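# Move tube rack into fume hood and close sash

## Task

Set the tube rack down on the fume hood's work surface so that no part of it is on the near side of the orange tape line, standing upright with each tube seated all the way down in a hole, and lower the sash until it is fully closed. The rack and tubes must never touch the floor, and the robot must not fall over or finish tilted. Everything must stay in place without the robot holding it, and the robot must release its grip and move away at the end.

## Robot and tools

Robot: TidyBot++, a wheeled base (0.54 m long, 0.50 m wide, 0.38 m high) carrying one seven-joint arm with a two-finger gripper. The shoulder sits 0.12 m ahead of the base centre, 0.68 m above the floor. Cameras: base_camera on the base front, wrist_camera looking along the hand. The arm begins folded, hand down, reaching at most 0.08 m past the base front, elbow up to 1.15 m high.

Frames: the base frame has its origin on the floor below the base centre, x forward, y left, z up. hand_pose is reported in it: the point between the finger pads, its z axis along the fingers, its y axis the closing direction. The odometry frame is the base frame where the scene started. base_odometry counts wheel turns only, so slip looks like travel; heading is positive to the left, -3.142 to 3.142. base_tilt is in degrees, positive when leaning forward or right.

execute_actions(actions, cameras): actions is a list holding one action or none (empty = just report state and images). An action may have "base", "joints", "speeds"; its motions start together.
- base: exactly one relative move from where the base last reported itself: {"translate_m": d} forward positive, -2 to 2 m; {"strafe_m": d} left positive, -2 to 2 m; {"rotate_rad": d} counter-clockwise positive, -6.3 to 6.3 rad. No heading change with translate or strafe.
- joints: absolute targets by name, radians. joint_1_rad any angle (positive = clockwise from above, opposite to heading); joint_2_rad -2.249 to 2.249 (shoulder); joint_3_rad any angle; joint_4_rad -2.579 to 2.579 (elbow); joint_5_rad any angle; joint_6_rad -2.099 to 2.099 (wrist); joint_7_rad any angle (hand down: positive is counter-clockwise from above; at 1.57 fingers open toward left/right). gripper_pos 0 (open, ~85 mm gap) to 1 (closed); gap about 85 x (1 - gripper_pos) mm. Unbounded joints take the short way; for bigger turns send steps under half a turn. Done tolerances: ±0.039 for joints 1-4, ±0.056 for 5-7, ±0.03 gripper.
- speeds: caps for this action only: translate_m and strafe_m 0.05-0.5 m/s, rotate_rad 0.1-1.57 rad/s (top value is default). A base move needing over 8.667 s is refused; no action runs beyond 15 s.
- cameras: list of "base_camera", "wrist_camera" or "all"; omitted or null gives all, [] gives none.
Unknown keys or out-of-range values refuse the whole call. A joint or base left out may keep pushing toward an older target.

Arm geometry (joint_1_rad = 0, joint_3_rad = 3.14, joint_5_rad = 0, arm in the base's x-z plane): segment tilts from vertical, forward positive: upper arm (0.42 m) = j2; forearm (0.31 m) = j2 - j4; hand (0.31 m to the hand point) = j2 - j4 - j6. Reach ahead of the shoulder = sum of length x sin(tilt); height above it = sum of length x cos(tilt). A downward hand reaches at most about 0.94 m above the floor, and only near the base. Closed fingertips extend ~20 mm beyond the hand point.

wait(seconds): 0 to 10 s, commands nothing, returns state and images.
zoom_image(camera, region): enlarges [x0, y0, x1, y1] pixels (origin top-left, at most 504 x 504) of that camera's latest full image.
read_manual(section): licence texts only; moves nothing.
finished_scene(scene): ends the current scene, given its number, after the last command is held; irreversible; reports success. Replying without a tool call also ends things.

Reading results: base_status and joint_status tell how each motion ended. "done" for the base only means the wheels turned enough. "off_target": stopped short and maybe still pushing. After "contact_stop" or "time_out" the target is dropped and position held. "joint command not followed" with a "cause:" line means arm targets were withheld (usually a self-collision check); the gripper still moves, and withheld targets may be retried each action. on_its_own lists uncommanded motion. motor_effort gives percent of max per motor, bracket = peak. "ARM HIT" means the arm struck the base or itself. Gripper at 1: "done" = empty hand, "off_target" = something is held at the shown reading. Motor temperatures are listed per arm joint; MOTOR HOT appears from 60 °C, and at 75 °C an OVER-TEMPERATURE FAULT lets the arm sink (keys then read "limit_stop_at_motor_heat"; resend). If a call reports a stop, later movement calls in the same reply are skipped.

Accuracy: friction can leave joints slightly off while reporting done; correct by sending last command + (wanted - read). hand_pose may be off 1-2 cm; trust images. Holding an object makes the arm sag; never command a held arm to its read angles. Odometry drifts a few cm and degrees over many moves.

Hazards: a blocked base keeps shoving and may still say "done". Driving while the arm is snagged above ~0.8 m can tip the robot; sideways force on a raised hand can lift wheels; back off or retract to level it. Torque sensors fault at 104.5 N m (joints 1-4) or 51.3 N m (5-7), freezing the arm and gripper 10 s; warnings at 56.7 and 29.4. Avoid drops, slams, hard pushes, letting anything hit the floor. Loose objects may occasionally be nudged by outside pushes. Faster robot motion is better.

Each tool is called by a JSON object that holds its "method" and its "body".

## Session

{"method": "execute_actions", "body": {"actions": []}}

Scene clock: 0.00 s.
Motor temperatures (°C, as the motors report them): [29 30 28 29 33 40 45]
base_odometry: x=+0.000 y=+0.000 heading=+0.000 (m, m, rad; odometry frame)
base_tilt: forward=+0.6 right=-0.1 (deg)
base_status: not commanded
joint_positions: joint_1_rad=+0.029 joint_2_rad=-0.351 joint_3_rad=+3.129 joint_4_rad=-2.541 joint_5_rad=-0.031 joint_6_rad=-0.855 joint_7_rad=+1.527 gripper_pos=+0.000
joint_status: not commanded
motor_effort: joint_1_rad=-1 joint_2_rad=-1 joint_3_rad=+0 joint_4_rad=+14 joint_5_rad=-1 joint_6_rad=+1 joint_7_rad=+1 (%)
hand_pose: x=+0.2602 y=+0.0057 z=+0.5846 quat_wxyz=(-0.011, +0.998, -0.040, +0.048) (m; base frame)
pictures: base_camera, wrist_camera
Images, in order (width x height): base_camera 644x364, wrist_camera 644x476.

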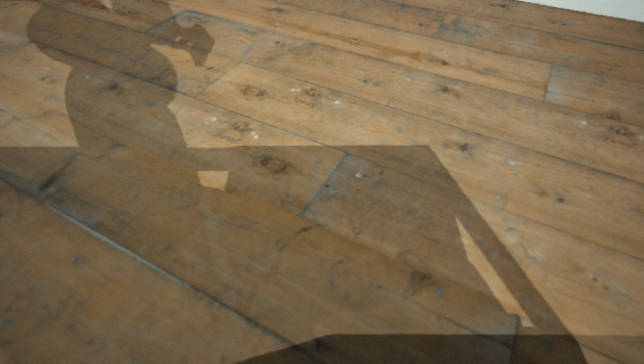

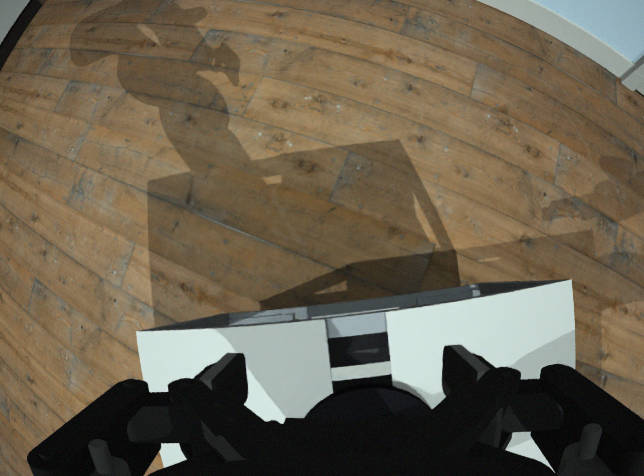

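{"method": "execute_actions", "body": {"actions": [{"joints": {"joint_1_rad": -0.8, "joint_2_rad": -0.8, "joint_3_rad": 3.16, "joint_4_rad": -2.4, "joint_5_rad": 0.03, "joint_6_rad": -0.1, "joint_7_rad": 1.6}}], "cameras": ["wrist_camera"]}}

Scene clock: 2.23 s.
Motor temperatures (°C, as the motors report them): [29 30 28 29 33 40 45]
base_odometry: x=+0.000 y=+0.000 heading=+0.000 (m, m, rad; odometry frame)
base_tilt: forward=+0.6 right=+0.0 (deg)
base_status: not commanded
joint_positions: joint_1_rad=-0.779 joint_2_rad=-0.784 joint_3_rad=+3.132 joint_4_rad=-2.416 joint_5_rad=-0.014 joint_6_rad=-0.135 joint_7_rad=+1.560 gripper_pos=+0.000
joint_status: all done
motor_effort: joint_1_rad=+0(1) joint_2_rad=+5(5) joint_3_rad=+0(0) joint_4_rad=+22(23) joint_5_rad=+0(1) joint_6_rad=+8(8) joint_7_rad=+1(1) (%)
hand_pose: x=+0.3441 y=+0.2303 z=+0.8999 quat_wxyz=(-0.248, +0.717, +0.290, +0.584) (m; base frame)
pictures: wrist_camera
Images, in order (width x height): wrist_camera 644x476.

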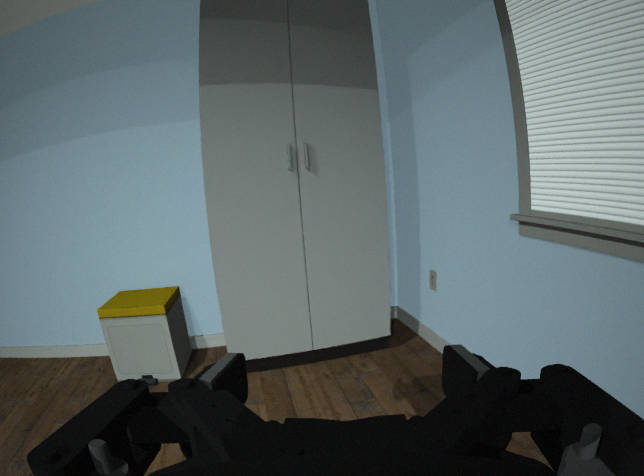

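{"method": "execute_actions", "body": {"actions": [{"joints": {"joint_1_rad": -2.5}}], "cameras": ["wrist_camera"]}}

Scene clock: 5.23 s.
Motor temperatures (°C, as the motors report them): [29 30 28 29 33 40 45]
base_odometry: x=+0.000 y=+0.000 heading=+0.000 (m, m, rad; odometry frame)
base_tilt: forward=+0.6 right=+0.0 (deg)
base_status: not commanded
joint_positions: joint_1_rad=-2.479 joint_2_rad=-0.784 joint_3_rad=+3.133 joint_4_rad=-2.416 joint_5_rad=-0.014 joint_6_rad=-0.135 joint_7_rad=+1.560 gripper_pos=+0.000
joint_status: all done
motor_effort: joint_1_rad=+0(1) joint_2_rad=+5(5) joint_3_rad=+0(1) joint_4_rad=+21(21) joint_5_rad=+0(1) joint_6_rad=+8(8) joint_7_rad=+1(1) (%)
hand_pose: x=-0.1381 y=+0.1940 z=+0.8999 quat_wxyz=(-0.603, +0.256, +0.729, +0.199) (m; base frame)
pictures: wrist_camera
Images, in order (width x height): wrist_camera 644x476.

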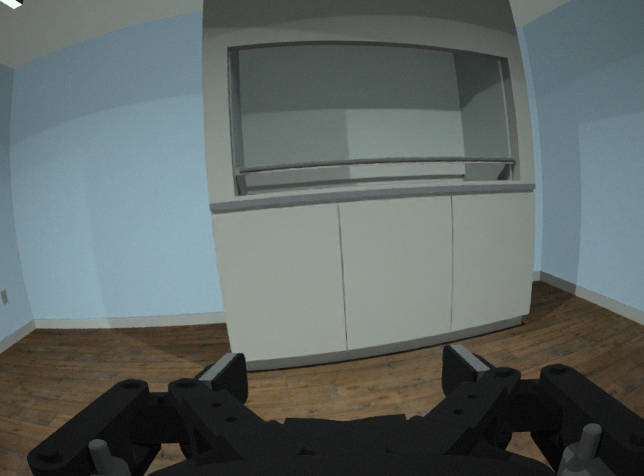

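{"method": "zoom_image", "body": {"camera": "wrist_camera", "region": [200, 130, 550, 380]}}

{"method": "execute_actions", "body": {"actions": [{"joints": {"joint_1_rad": -4.1}}], "cameras": ["wrist_camera"]}}

Region (200, 130, 550, 380) of wrist_camera's 644x476 image, scaled by 1.440; it fills the top 360 rows of this view, and the rest is white.

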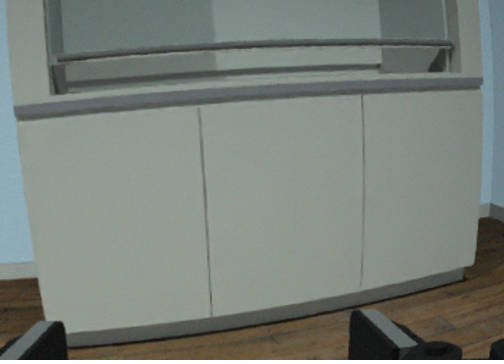

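Scene clock: 8.23 s.
Motor temperatures (°C, as the motors report them): [29 30 28 29 33 40 45]
base_odometry: x=+0.000 y=+0.000 heading=+0.000 (m, m, rad; odometry frame)
base_tilt: forward=+0.6 right=-0.1 (deg)
base_status: not commanded
joint_positions: joint_1_rad=-4.079 joint_2_rad=-0.784 joint_3_rad=+3.134 joint_4_rad=-2.416 joint_5_rad=-0.014 joint_6_rad=-0.135 joint_7_rad=+1.560 gripper_pos=+0.000
joint_status: all done
motor_effort: joint_1_rad=+0(1) joint_2_rad=+5(5) joint_3_rad=+0(0) joint_4_rad=+22(21) joint_5_rad=+0(0) joint_6_rad=+8(8) joint_7_rad=+1(1) (%)
hand_pose: x=-0.0675 y=-0.2625 z=+0.8999 quat_wxyz=(-0.562, -0.345, +0.692, -0.294) (m; base frame)
pictures: wrist_camera
Images, in order (width x height): wrist_camera 644x476.

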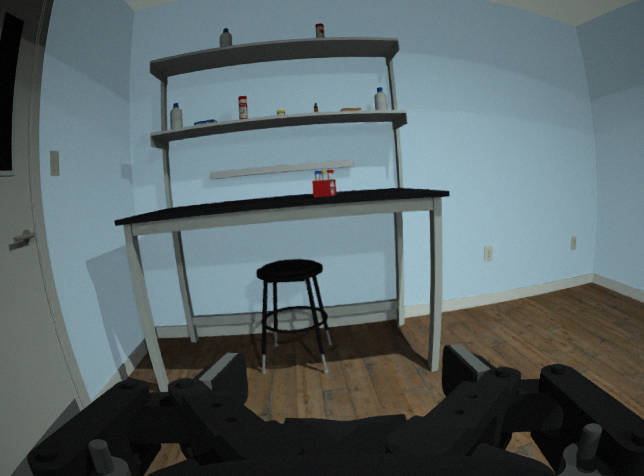

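{"method": "zoom_image", "body": {"camera": "wrist_camera", "region": [280, 150, 370, 220]}}

{"method": "zoom_image", "body": {"camera": "wrist_camera", "region": [100, 150, 470, 400]}}

Region (280, 150, 370, 220) of wrist_camera's 644x476 image, scaled by 5.600.

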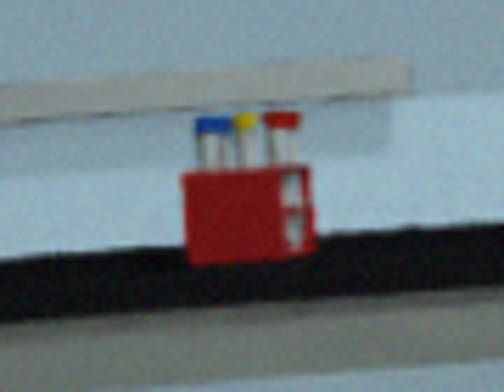

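Region (100, 150, 470, 400) of wrist_camera's 644x476 image, scaled by 1.362; it fills the top 341 rows of this view, and the rest is white.

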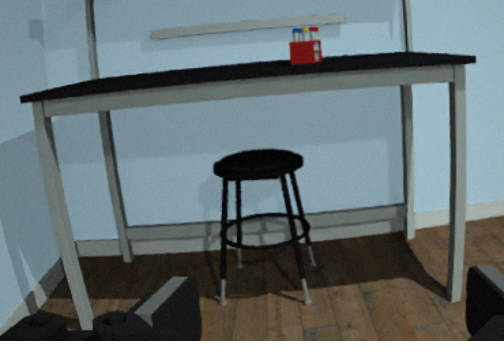

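{"method": "execute_actions", "body": {"actions": [{"base": {"rotate_rad": 2.43}, "joints": {"joint_1_rad": -6.305, "joint_3_rad": 3.168, "joint_5_rad": 0.045, "joint_7_rad": 1.612, "joint_6_rad": 0.05}}]}}

Scene clock: 13.43 s.
Motor temperatures (°C, as the motors report them): [29 30 28 29 33 40 45]
base_odometry: x=+0.000 y=+0.000 heading=+2.429 (m, m, rad; odometry frame)
base_tilt: forward=+0.5 right=-0.1 (deg)
base_status: done
joint_positions: joint_1_rad=-6.284 joint_2_rad=-0.785 joint_3_rad=+3.140 joint_4_rad=-2.416 joint_5_rad=+0.001 joint_6_rad=+0.012 joint_7_rad=+1.572 gripper_pos=+0.000
joint_status: all done
motor_effort: joint_1_rad=+0(2) joint_2_rad=+5(6) joint_3_rad=+0(1) joint_4_rad=+22(22) joint_5_rad=+0(0) joint_6_rad=+8(7) joint_7_rad=+1(1) (%)
hand_pose: x=+0.4464 y=+0.0022 z=+0.9457 quat_wxyz=(+0.000, -0.724, -0.002, -0.690) (m; base frame)
pictures: base_camera, wrist_camera
Images, in order (width x height): base_camera 644x364, wrist_camera 644x476.

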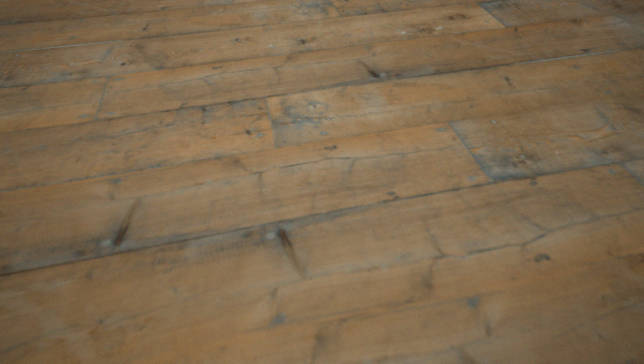

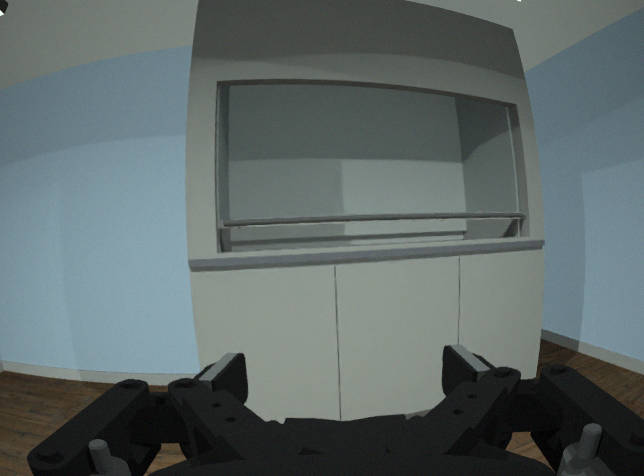

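{"method": "zoom_image", "body": {"camera": "wrist_camera", "region": [290, 195, 390, 275]}}

Region (290, 195, 390, 275) of wrist_camera's 644x476 image, scaled by 5.040; it fills the top 403 rows of this view, and the rest is white.

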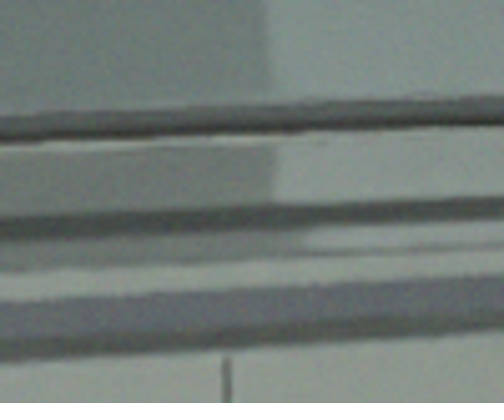

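{"method": "execute_actions", "body": {"actions": [{"base": {"translate_m": 1.02}, "joints": {"joint_2_rad": -0.145, "joint_4_rad": -2.068, "joint_6_rad": 0.397, "gripper_pos": 0.97}}]}}

Scene clock: 17.60 s.
Motor temperatures (°C, as the motors report them): [29 30 28 29 33 40 45]
base_odometry: x=-0.773 y=+0.666 heading=+2.430 (m, m, rad; odometry frame)
base_tilt: forward=+0.5 right=-0.1 (deg)
base_status: done
joint_positions: joint_1_rad=-6.284 joint_2_rad=-0.151 joint_3_rad=+3.141 joint_4_rad=-2.082 joint_5_rad=+0.001 joint_6_rad=+0.361 joint_7_rad=+1.572 gripper_pos=+0.970
joint_status: all done
motor_effort: joint_1_rad=+0(0) joint_2_rad=-16(17) joint_3_rad=+0(0) joint_4_rad=+21(22) joint_5_rad=+0(1) joint_6_rad=+8(8) joint_7_rad=+1(1) (%)
hand_pose: x=+0.6613 y=+0.0024 z=+0.9872 quat_wxyz=(+0.000, -0.707, -0.001, -0.707) (m; base frame)
pictures: base_camera, wrist_camera
Images, in order (width x height): base_camera 644x364, wrist_camera 644x476.

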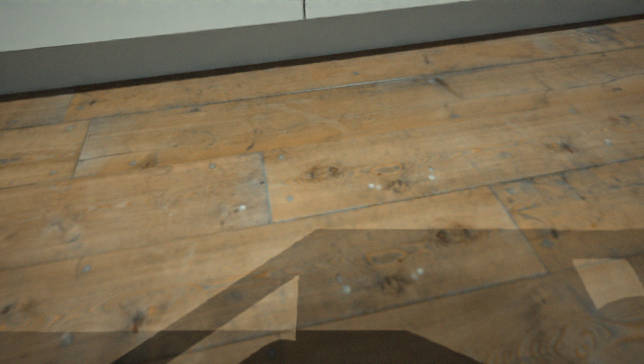

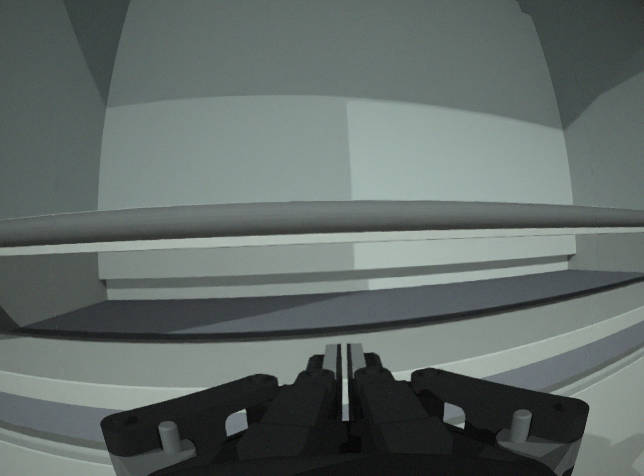

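{"method": "execute_actions", "body": {"actions": []}}

Scene clock: 18.33 s.
Motor temperatures (°C, as the motors report them): [29 30 28 29 33 40 45]
base_odometry: x=-0.773 y=+0.666 heading=+2.430 (m, m, rad; odometry frame)
base_tilt: forward=+0.6 right=-0.1 (deg)
base_status: done
joint_positions: joint_1_rad=-6.284 joint_2_rad=-0.151 joint_3_rad=+3.141 joint_4_rad=-2.082 joint_5_rad=+0.001 joint_6_rad=+0.361 joint_7_rad=+1.572 gripper_pos=+0.970
joint_status: all done
motor_effort: joint_1_rad=-1(0) joint_2_rad=-16(17) joint_3_rad=+0(0) joint_4_rad=+21(22) joint_5_rad=+0(1) joint_6_rad=+8(8) joint_7_rad=+1(1) (%)
hand_pose: x=+0.6613 y=+0.0024 z=+0.9872 quat_wxyz=(+0.000, -0.707, -0.001, -0.707) (m; base frame)
pictures: base_camera, wrist_camera
Images, in order (width x height): base_camera 644x364, wrist_camera 644x476.

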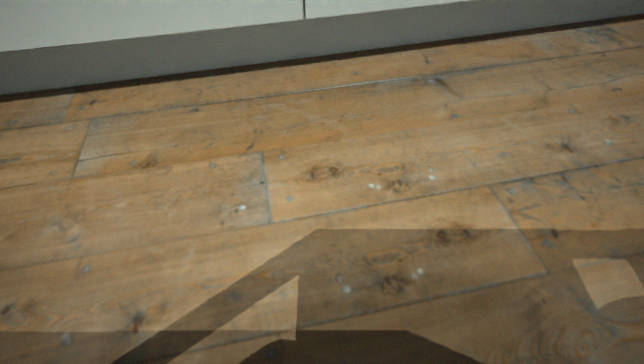

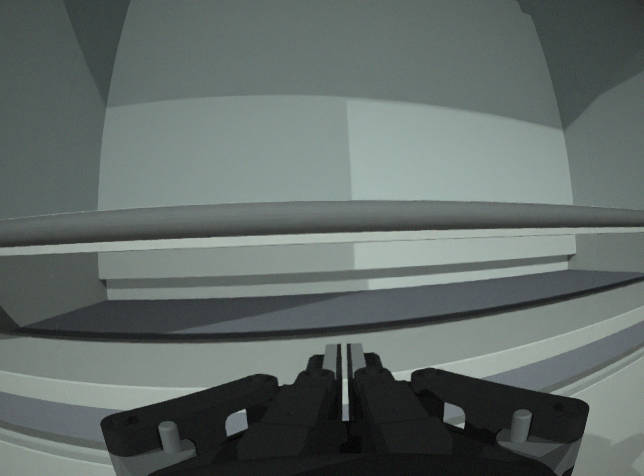

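{"method": "execute_actions", "body": {"actions": [{"base": {"translate_m": 0.16}, "speeds": {"translate_m": 0.25}}]}}

Scene clock: 20.17 s.
Motor temperatures (°C, as the motors report them): [29 30 28 29 33 40 45]
base_odometry: x=-0.894 y=+0.770 heading=+2.431 (m, m, rad; odometry frame)
base_tilt: forward=+0.6 right=+0.0 (deg)
base_status: done
joint_positions: joint_1_rad=-6.284 joint_2_rad=-0.148 joint_3_rad=+3.141 joint_4_rad=-2.081 joint_5_rad=+0.001 joint_6_rad=+0.362 joint_7_rad=+1.572 gripper_pos=+0.970
joint_status: not commanded
motor_effort: joint_1_rad=-1(1) joint_2_rad=-14(18) joint_3_rad=+0(0) joint_4_rad=+20(21) joint_5_rad=+0(0) joint_6_rad=+8(8) joint_7_rad=+1(1) (%)
hand_pose: x=+0.6622 y=+0.0023 z=+0.9868 quat_wxyz=(+0.000, -0.707, -0.001, -0.707) (m; base frame)
pictures: base_camera, wrist_camera
Images, in order (width x height): base_camera 644x364, wrist_camera 644x476.

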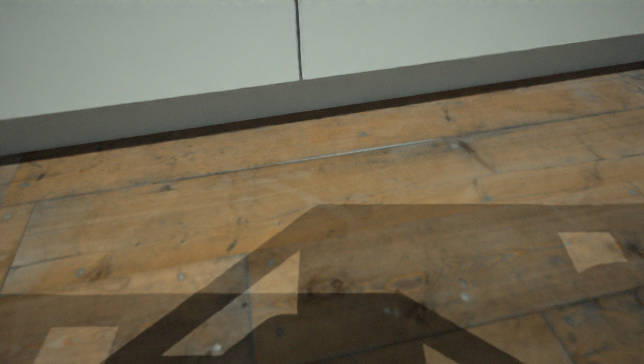

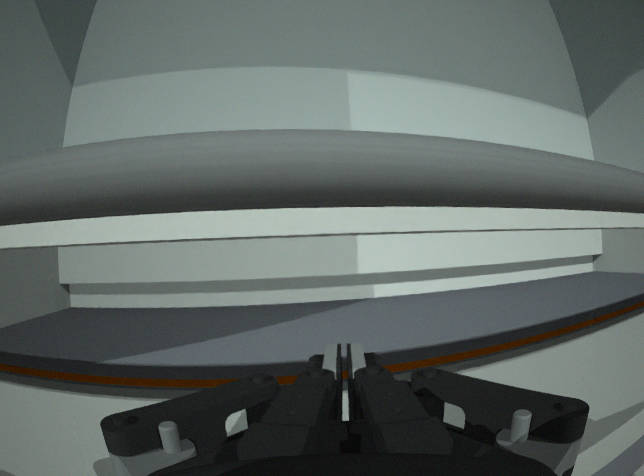

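{"method": "execute_actions", "body": {"actions": [{"base": {"translate_m": -0.02}, "joints": {"joint_2_rad": -0.2, "joint_4_rad": -1.93, "joint_6_rad": 0.16}}]}}

Scene clock: 21.73 s.
Motor temperatures (°C, as the motors report them): [29 30 28 29 33 40 45]
base_odometry: x=-0.879 y=+0.757 heading=+2.431 (m, m, rad; odometry frame)
base_tilt: forward=+0.6 right=+0.0 (deg)
base_status: done
joint_positions: joint_1_rad=-6.284 joint_2_rad=-0.187 joint_3_rad=+3.141 joint_4_rad=-1.945 joint_5_rad=+0.001 joint_6_rad=+0.194 joint_7_rad=+1.572 gripper_pos=+0.970
joint_status: all done
motor_effort: joint_1_rad=+0(1) joint_2_rad=-15(19) joint_3_rad=+0(1) joint_4_rad=+21(22) joint_5_rad=+0(0) joint_6_rad=+8(10) joint_7_rad=+1(1) (%)
hand_pose: x=+0.6608 y=+0.0022 z=+1.0387 quat_wxyz=(+0.000, -0.705, -0.001, -0.709) (m; base frame)
pictures: base_camera, wrist_camera
Images, in order (width x height): base_camera 644x364, wrist_camera 644x476.

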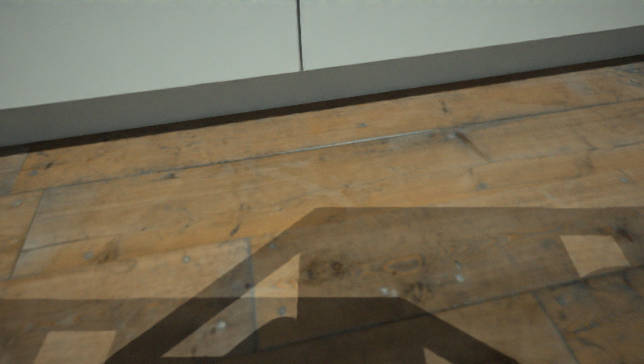

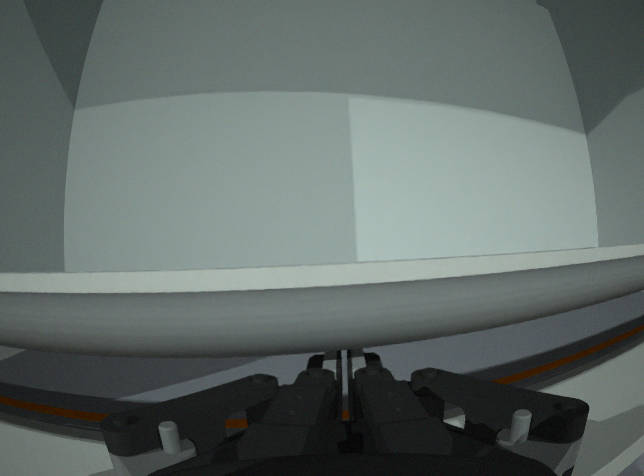

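{"method": "execute_actions", "body": {"actions": [{"joints": {"joint_2_rad": -0.30, "joint_4_rad": -1.50, "joint_6_rad": 0.07}}]}}

Scene clock: 24.57 s.
Motor temperatures (°C, as the motors report them): [29 30 28 29 33 40 45]
base_odometry: x=-0.879 y=+0.757 heading=+2.431 (m, m, rad; odometry frame)
base_tilt: forward=+0.6 right=+0.0 (deg)
base_status: not commanded
joint_positions: joint_1_rad=-6.284 joint_2_rad=-0.195 joint_3_rad=+3.141 joint_4_rad=-1.581 joint_5_rad=+0.008 joint_6_rad=-0.036 joint_7_rad=+1.580 gripper_pos=+0.970
joint_status: joint_2_rad off_target (ended at -0.195, target -0.300); joint_4_rad off_target (ended at -1.581, target -1.500); joint_6_rad off_target (ended at -0.036, target +0.070)
motor_effort: joint_1_rad=+1(1) joint_2_rad=-32(40) joint_3_rad=+0(1) joint_4_rad=+35(61) joint_5_rad=+1(1) joint_6_rad=+18(38) joint_7_rad=+1(0) (%)
hand_pose: x=+0.6545 y=+0.0021 z=+1.1984 quat_wxyz=(-0.006, -0.653, -0.006, -0.758) (m; base frame)
pictures: base_camera, wrist_camera
Images, in order (width x height): base_camera 644x364, wrist_camera 644x476.

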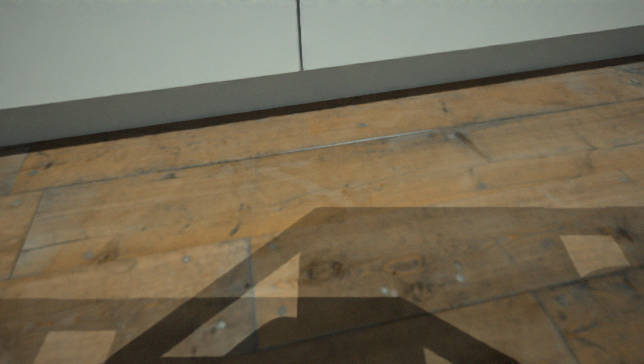

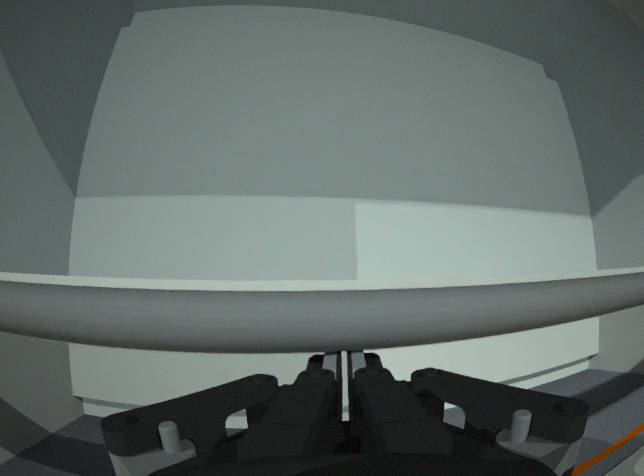

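{"method": "execute_actions", "body": {"actions": [{"joints": {"joint_2_rad": -0.215, "joint_4_rad": -1.135, "joint_6_rad": -0.135}}]}}

Scene clock: 27.30 s.
Motor temperatures (°C, as the motors report them): [29 30 28 30 33 40 45]
base_odometry: x=-0.879 y=+0.757 heading=+2.431 (m, m, rad; odometry frame)
base_tilt: forward=+0.6 right=+0.0 (deg)
base_status: not commanded
joint_positions: joint_1_rad=-6.285 joint_2_rad=-0.101 joint_3_rad=+3.141 joint_4_rad=-1.220 joint_5_rad=+0.008 joint_6_rad=-0.243 joint_7_rad=+1.580 gripper_pos=+0.970
joint_status: joint_2_rad off_target (ended at -0.101, target -0.215); joint_4_rad off_target (ended at -1.220, target -1.135); joint_6_rad off_target (ended at -0.243, target -0.135)
motor_effort: joint_1_rad=+1(0) joint_2_rad=-36(43) joint_3_rad=+0(1) joint_4_rad=+34(56) joint_5_rad=+1(1) joint_6_rad=+18(36) joint_7_rad=+1(0) (%)
hand_pose: x=+0.6637 y=+0.0019 z=+1.3026 quat_wxyz=(-0.006, -0.629, -0.005, -0.777) (m; base frame)
pictures: base_camera, wrist_camera
Images, in order (width x height): base_camera 644x364, wrist_camera 644x476.

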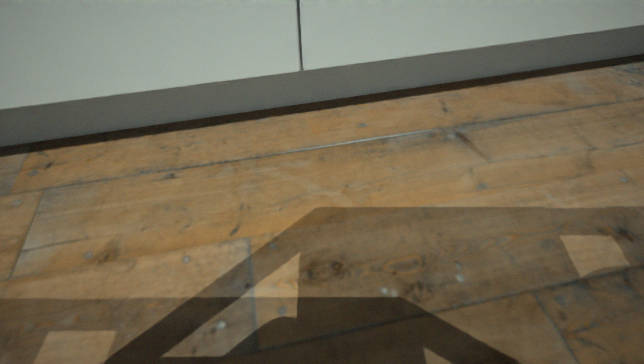

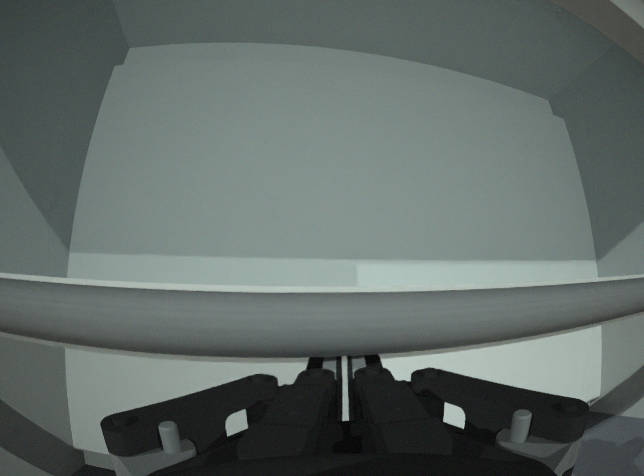

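{"method": "execute_actions", "body": {"actions": [{"base": {"translate_m": -0.2}, "joints": {"joint_2_rad": -0.11, "joint_4_rad": -1.27, "joint_6_rad": -1.0, "gripper_pos": 0.0}}]}}

Scene clock: 30.30 s.
Motor temperatures (°C, as the motors report them): [29 30 28 30 33 40 45]
base_odometry: x=-0.728 y=+0.627 heading=+2.432 (m, m, rad; odometry frame)
base_tilt: forward=+0.6 right=+0.0 (deg)
base_status: done
joint_positions: joint_1_rad=-6.291 joint_2_rad=-0.117 joint_3_rad=+3.147 joint_4_rad=-1.268 joint_5_rad=+0.008 joint_6_rad=-0.983 joint_7_rad=+1.580 gripper_pos=+0.000
joint_status: all done
motor_effort: joint_1_rad=+0(1) joint_2_rad=-16(38) joint_3_rad=+0(2) joint_4_rad=+20(33) joint_5_rad=+0(0) joint_6_rad=+7(18) joint_7_rad=+1(2) (%)
hand_pose: x=+0.6203 y=+0.0005 z=+1.0616 quat_wxyz=(-0.005, -0.876, -0.005, -0.483) (m; base frame)
pictures: base_camera, wrist_camera
Images, in order (width x height): base_camera 644x364, wrist_camera 644x476.

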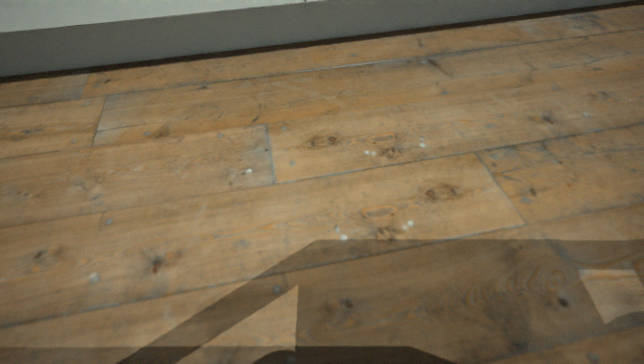

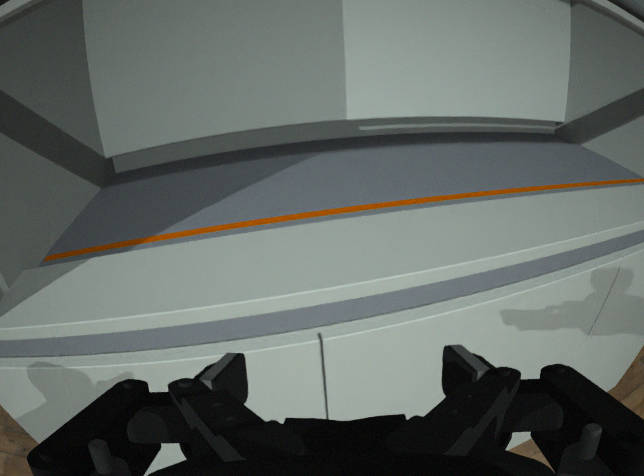

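{"method": "zoom_image", "body": {"camera": "wrist_camera", "region": [260, 100, 420, 350]}}

Region (260, 100, 420, 350) of wrist_camera's 644x476 image, scaled by 2.016; it fills the left 323 columns of this view, and the rest is white.

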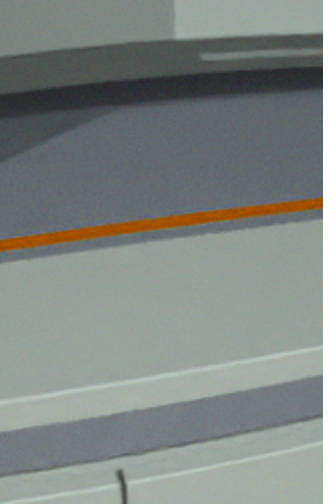

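{"method": "execute_actions", "body": {"actions": [{"base": {"rotate_rad": 1.01}, "joints": {"joint_1_rad": -6.262, "joint_3_rad": 3.12, "joint_5_rad": -0.033, "joint_7_rad": 1.537}}]}}

Scene clock: 33.40 s.
Motor temperatures (°C, as the motors report them): [29 30 28 30 33 40 45]
base_odometry: x=-0.728 y=+0.627 heading=-2.842 (m, m, rad; odometry frame)
base_tilt: forward=+0.6 right=+0.0 (deg)
base_status: done
joint_positions: joint_1_rad=-6.268 joint_2_rad=-0.117 joint_3_rad=+3.130 joint_4_rad=-1.268 joint_5_rad=+0.006 joint_6_rad=-0.983 joint_7_rad=+1.576 gripper_pos=+0.000
joint_status: all done
motor_effort: joint_1_rad=+0(2) joint_2_rad=-15(17) joint_3_rad=-1(2) joint_4_rad=+19(20) joint_5_rad=+0(1) joint_6_rad=+7(7) joint_7_rad=+1(1) (%)
hand_pose: x=+0.6201 y=-0.0015 z=+1.0615 quat_wxyz=(-0.006, -0.876, -0.001, -0.483) (m; base frame)
pictures: base_camera, wrist_camera
Images, in order (width x height): base_camera 644x364, wrist_camera 644x476.

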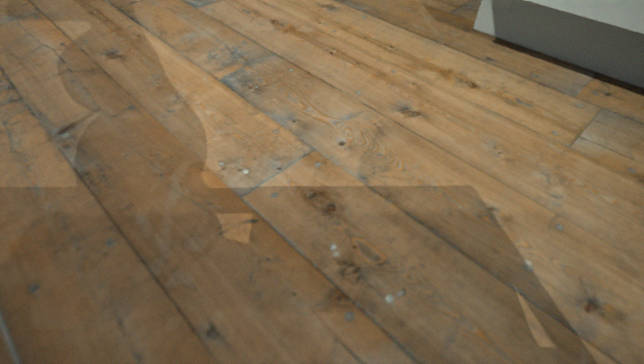

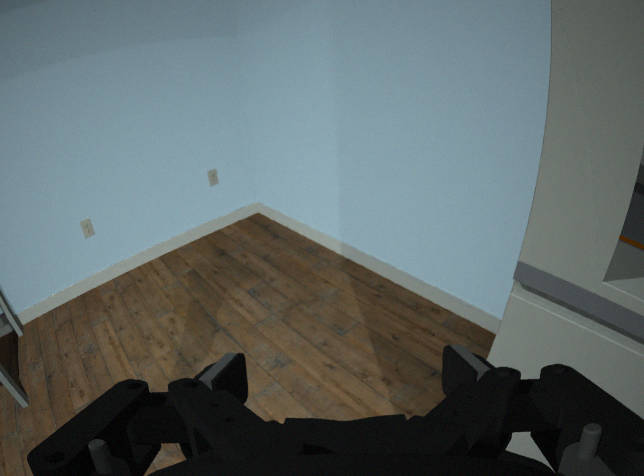

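{"method": "execute_actions", "body": {"actions": [{"base": {"strafe_m": 1.63}, "joints": {"joint_1_rad": -6.29, "joint_2_rad": -0.047, "joint_3_rad": 3.148, "joint_4_rad": -1.578, "joint_5_rad": -0.02, "joint_6_rad": -0.404, "joint_7_rad": 1.55}}]}}

Scene clock: 38.23 s.
Motor temperatures (°C, as the motors report them): [29 30 28 30 33 40 45]
base_odometry: x=-0.245 y=-0.930 heading=-2.841 (m, m, rad; odometry frame)
base_tilt: forward=+0.5 right=-0.1 (deg)
base_status: done
joint_positions: joint_1_rad=-6.275 joint_2_rad=-0.056 joint_3_rad=+3.130 joint_4_rad=-1.567 joint_5_rad=+0.006 joint_6_rad=-0.440 joint_7_rad=+1.576 gripper_pos=+0.000
joint_status: all done
motor_effort: joint_1_rad=+0(2) joint_2_rad=-20(21) joint_3_rad=+0(2) joint_4_rad=+22(22) joint_5_rad=-1(0) joint_6_rad=+8(8) joint_7_rad=+1(1) (%)
hand_pose: x=+0.6982 y=+0.0026 z=+1.0047 quat_wxyz=(-0.004, -0.828, -0.005, -0.560) (m; base frame)
pictures: base_camera, wrist_camera
Images, in order (width x height): base_camera 644x364, wrist_camera 644x476.

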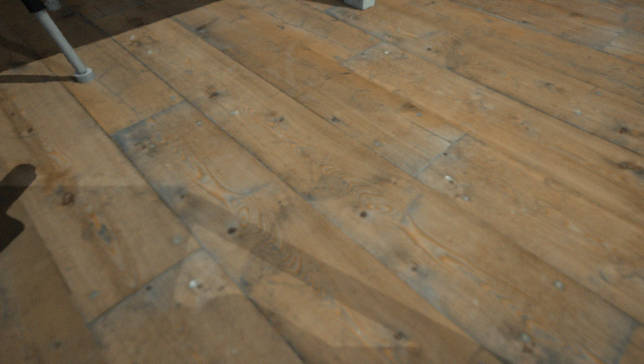

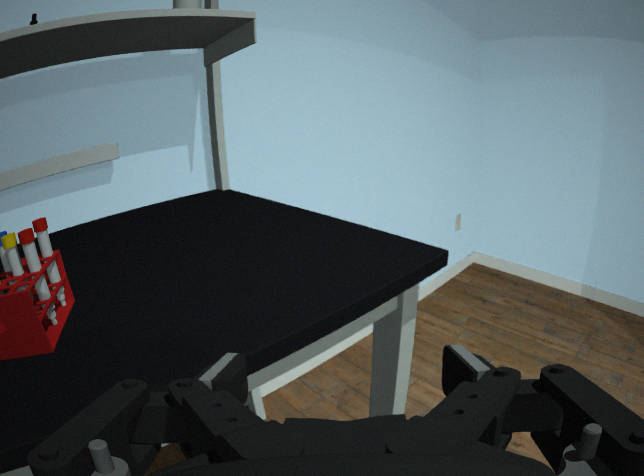

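{"method": "execute_actions", "body": {"actions": [{"base": {"rotate_rad": 0.42}, "joints": {"joint_1_rad": -6.295, "joint_3_rad": 3.16, "joint_5_rad": -0.04, "joint_7_rad": 1.53}}]}}

Scene clock: 39.87 s.
Motor temperatures (°C, as the motors report them): [29 30 28 30 33 40 45]
base_odometry: x=-0.245 y=-0.931 heading=-2.422 (m, m, rad; odometry frame)
base_tilt: forward=+0.6 right=+0.0 (deg)
base_status: done
joint_positions: joint_1_rad=-6.289 joint_2_rad=-0.056 joint_3_rad=+3.149 joint_4_rad=-1.567 joint_5_rad=+0.001 joint_6_rad=-0.440 joint_7_rad=+1.569 gripper_pos=+0.000
joint_status: all done
motor_effort: joint_1_rad=-2(2) joint_2_rad=-20(21) joint_3_rad=+0(4) joint_4_rad=+22(22) joint_5_rad=-1(1) joint_6_rad=+7(7) joint_7_rad=+1(1) (%)
hand_pose: x=+0.6984 y=+0.0003 z=+1.0048 quat_wxyz=(+0.000, -0.828, +0.001, -0.560) (m; base frame)
pictures: base_camera, wrist_camera
Images, in order (width x height): base_camera 644x364, wrist_camera 644x476.

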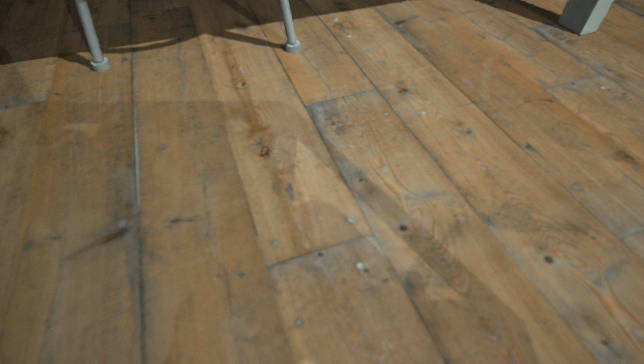

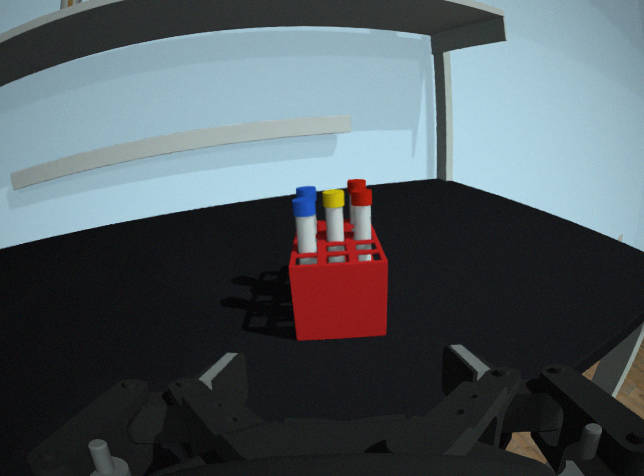

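{"method": "zoom_image", "body": {"camera": "wrist_camera", "region": [260, 160, 420, 360]}}

Region (260, 160, 420, 360) of wrist_camera's 644x476 image, scaled by 2.520; it fills the left 403 columns of this view, and the rest is white.

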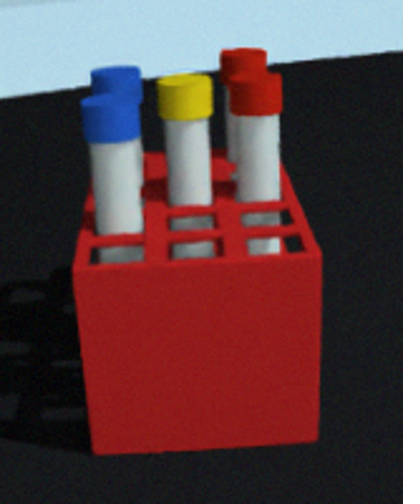

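{"method": "zoom_image", "body": {"camera": "wrist_camera", "region": [280, 170, 400, 275]}}

Region (280, 170, 400, 275) of wrist_camera's 644x476 image, scaled by 4.200; it fills the top 441 rows of this view, and the rest is white.

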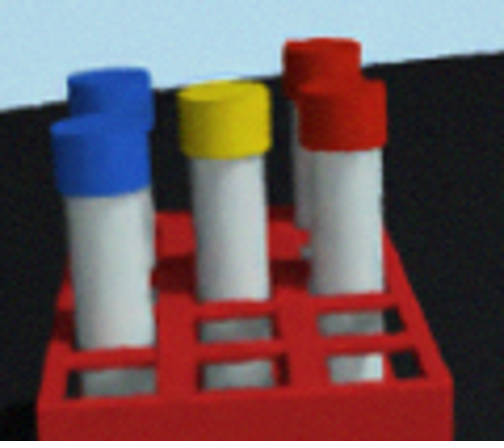

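{"method": "execute_actions", "body": {"actions": [{"base": {"translate_m": 0.115}, "joints": {"joint_4_rad": -1.727, "joint_6_rad": -0.253}, "speeds": {"translate_m": 0.25}}]}}

Scene clock: 42.83 s.
Motor temperatures (°C, as the motors report them): [29 30 28 30 33 40 45]
base_odometry: x=-0.331 y=-1.007 heading=-2.421 (m, m, rad; odometry frame)
base_tilt: forward=+0.6 right=+0.0 (deg)
base_status: done
joint_positions: joint_1_rad=-6.289 joint_2_rad=-0.041 joint_3_rad=+3.149 joint_4_rad=-1.715 joint_5_rad=+0.001 joint_6_rad=-0.290 joint_7_rad=+1.569 gripper_pos=+0.000
joint_status: all done
motor_effort: joint_1_rad=+0(0) joint_2_rad=-19(24) joint_3_rad=+0(0) joint_4_rad=+21(22) joint_5_rad=+0(1) joint_6_rad=+7(7) joint_7_rad=+1(1) (%)
hand_pose: x=+0.7021 y=+0.0004 z=+0.9504 quat_wxyz=(+0.000, -0.832, +0.001, -0.555) (m; base frame)
pictures: base_camera, wrist_camera
Images, in order (width x height): base_camera 644x364, wrist_camera 644x476.

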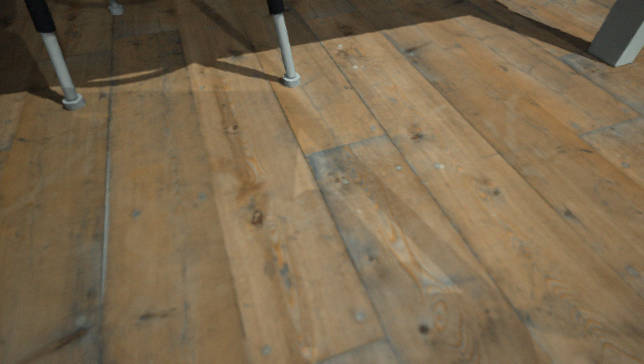

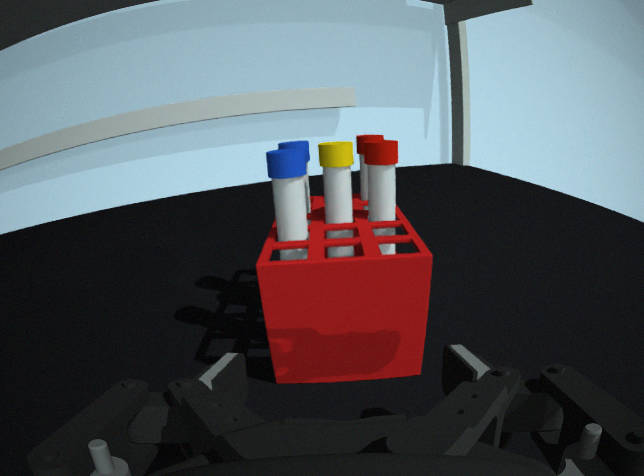

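{"method": "zoom_image", "body": {"camera": "wrist_camera", "region": [210, 180, 480, 410]}}

Region (210, 180, 480, 410) of wrist_camera's 644x476 image, scaled by 1.867; it fills the top 429 rows of this view, and the rest is white.

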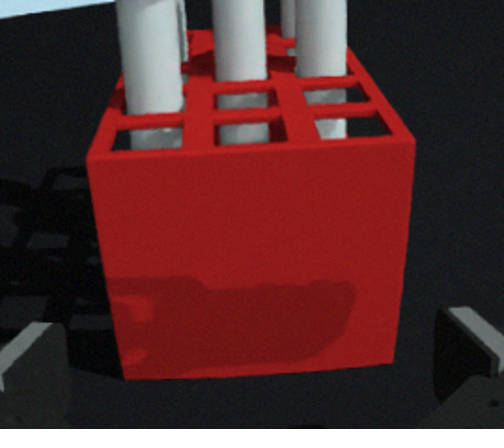

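{"method": "execute_actions", "body": {"actions": [{"base": {"strafe_m": -0.003}, "joints": {"joint_2_rad": -0.072}}]}}

Scene clock: 44.50 s.
Motor temperatures (°C, as the motors report them): [29 30 28 30 33 40 45]
base_odometry: x=-0.333 y=-1.004 heading=-2.421 (m, m, rad; odometry frame)
base_tilt: forward=+0.6 right=+0.0 (deg)
base_status: done
joint_positions: joint_1_rad=-6.289 joint_2_rad=-0.057 joint_3_rad=+3.149 joint_4_rad=-1.715 joint_5_rad=+0.001 joint_6_rad=-0.290 joint_7_rad=+1.569 gripper_pos=+0.000
joint_status: all done
motor_effort: joint_1_rad=+0(4) joint_2_rad=-20(22) joint_3_rad=+0(4) joint_4_rad=+21(22) joint_5_rad=+0(0) joint_6_rad=+7(7) joint_7_rad=+1(1) (%)
hand_pose: x=+0.6977 y=+0.0003 z=+0.9597 quat_wxyz=(+0.000, -0.827, +0.001, -0.562) (m; base frame)
pictures: base_camera, wrist_camera
Images, in order (width x height): base_camera 644x364, wrist_camera 644x476.

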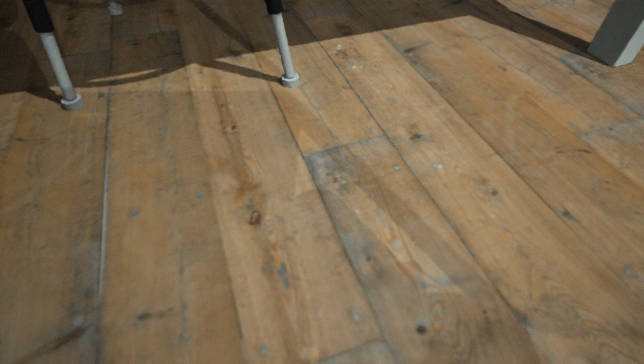

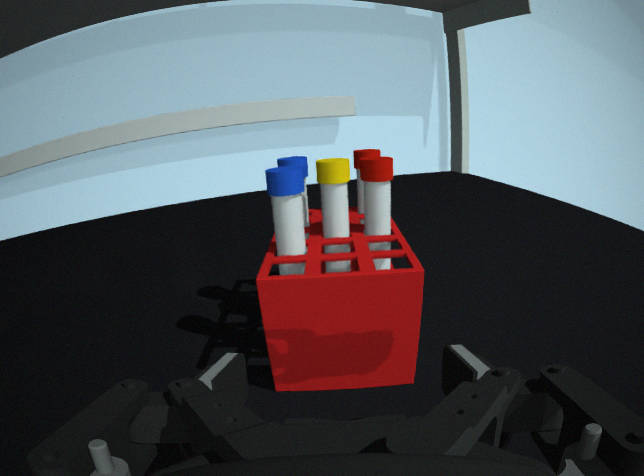

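{"method": "zoom_image", "body": {"camera": "wrist_camera", "region": [210, 180, 480, 410]}}

Region (210, 180, 480, 410) of wrist_camera's 644x476 image, scaled by 1.867; it fills the top 429 rows of this view, and the rest is white.

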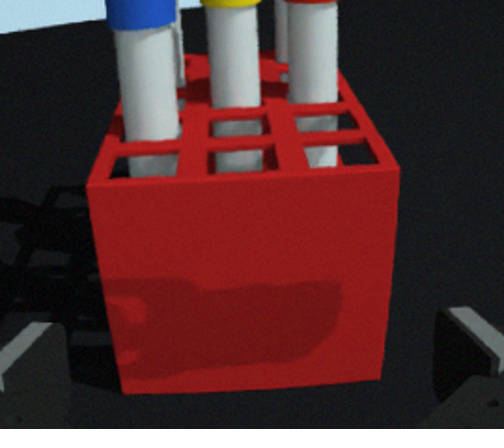

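{"method": "execute_actions", "body": {"actions": [{"base": {"translate_m": 0.058}, "speeds": {"translate_m": 0.08}}]}}

Scene clock: 45.97 s.
Motor temperatures (°C, as the motors report them): [29 30 28 30 33 40 45]
base_odometry: x=-0.377 y=-1.043 heading=-2.421 (m, m, rad; odometry frame)
base_tilt: forward=+0.6 right=-0.1 (deg)
base_status: done
joint_positions: joint_1_rad=-6.289 joint_2_rad=-0.063 joint_3_rad=+3.149 joint_4_rad=-1.715 joint_5_rad=+0.001 joint_6_rad=-0.289 joint_7_rad=+1.569 gripper_pos=+0.000
joint_status: not commanded
motor_effort: joint_1_rad=+0(1) joint_2_rad=-19(23) joint_3_rad=+0(1) joint_4_rad=+21(22) joint_5_rad=+0(0) joint_6_rad=+7(8) joint_7_rad=+1(1) (%)
hand_pose: x=+0.6961 y=+0.0003 z=+0.9634 quat_wxyz=(+0.000, -0.825, +0.001, -0.565) (m; base frame)
pictures: base_camera, wrist_camera
Images, in order (width x height): base_camera 644x364, wrist_camera 644x476.

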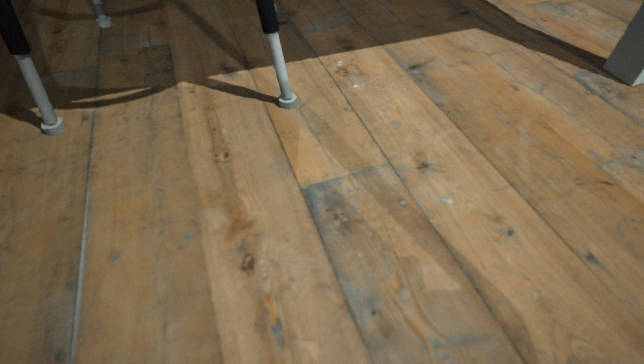

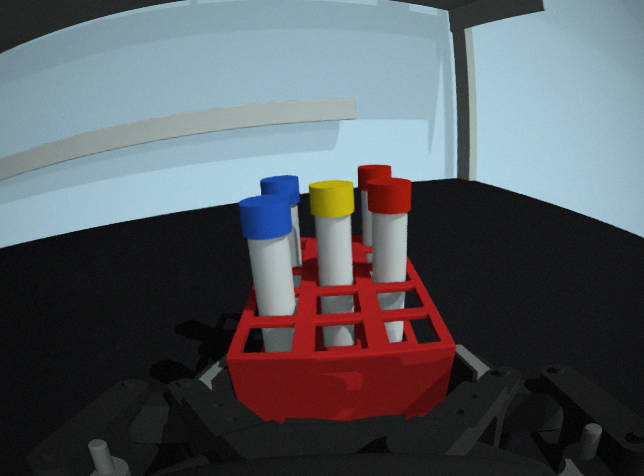

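{"method": "zoom_image", "body": {"camera": "wrist_camera", "region": [180, 290, 500, 440]}}

Region (180, 290, 500, 440) of wrist_camera's 644x476 image, scaled by 1.575; it fills the top 236 rows of this view, and the rest is white.

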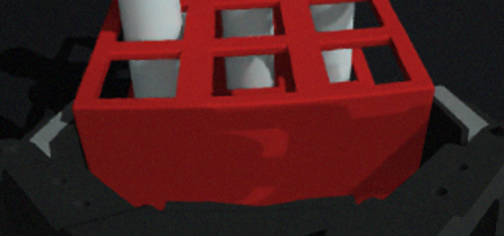

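{"method": "execute_actions", "body": {"actions": [{"joints": {"gripper_pos": 1.0}}]}}

Scene clock: 47.27 s.
Motor temperatures (°C, as the motors report them): [29 30 28 30 33 40 45]
base_odometry: x=-0.377 y=-1.043 heading=-2.421 (m, m, rad; odometry frame)
base_tilt: forward=+0.6 right=+0.0 (deg)
base_status: not commanded
joint_positions: joint_1_rad=-6.289 joint_2_rad=-0.063 joint_3_rad=+3.149 joint_4_rad=-1.715 joint_5_rad=+0.001 joint_6_rad=-0.287 joint_7_rad=+1.569 gripper_pos=+0.083
joint_status: gripper_pos off_target (ended at +0.083, target +1.000)
motor_effort: joint_1_rad=+0(0) joint_2_rad=-20(20) joint_3_rad=+0(0) joint_4_rad=+21(22) joint_5_rad=+0(0) joint_6_rad=+7(8) joint_7_rad=+1(1) (%)
hand_pose: x=+0.6961 y=+0.0003 z=+0.9640 quat_wxyz=(+0.000, -0.825, +0.001, -0.566) (m; base frame)
pictures: base_camera, wrist_camera
Images, in order (width x height): base_camera 644x364, wrist_camera 644x476.

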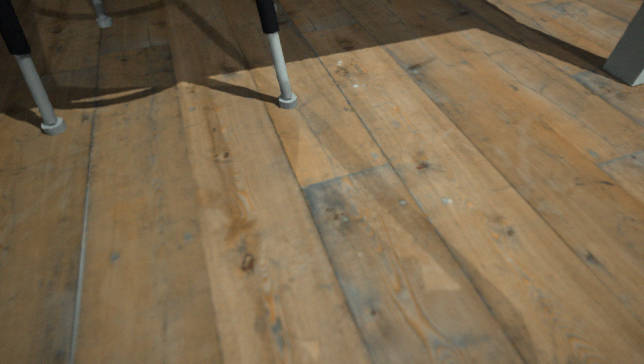

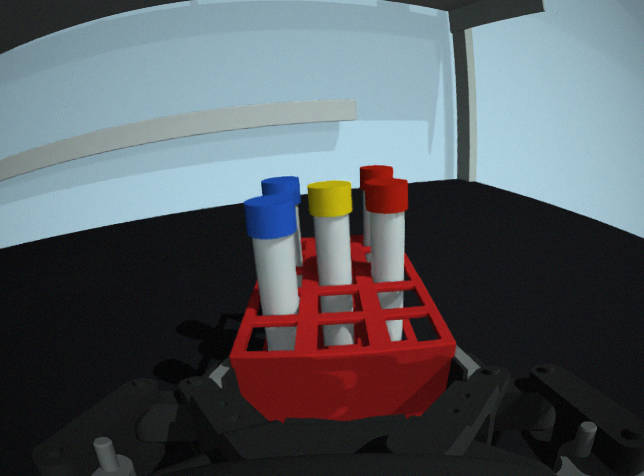

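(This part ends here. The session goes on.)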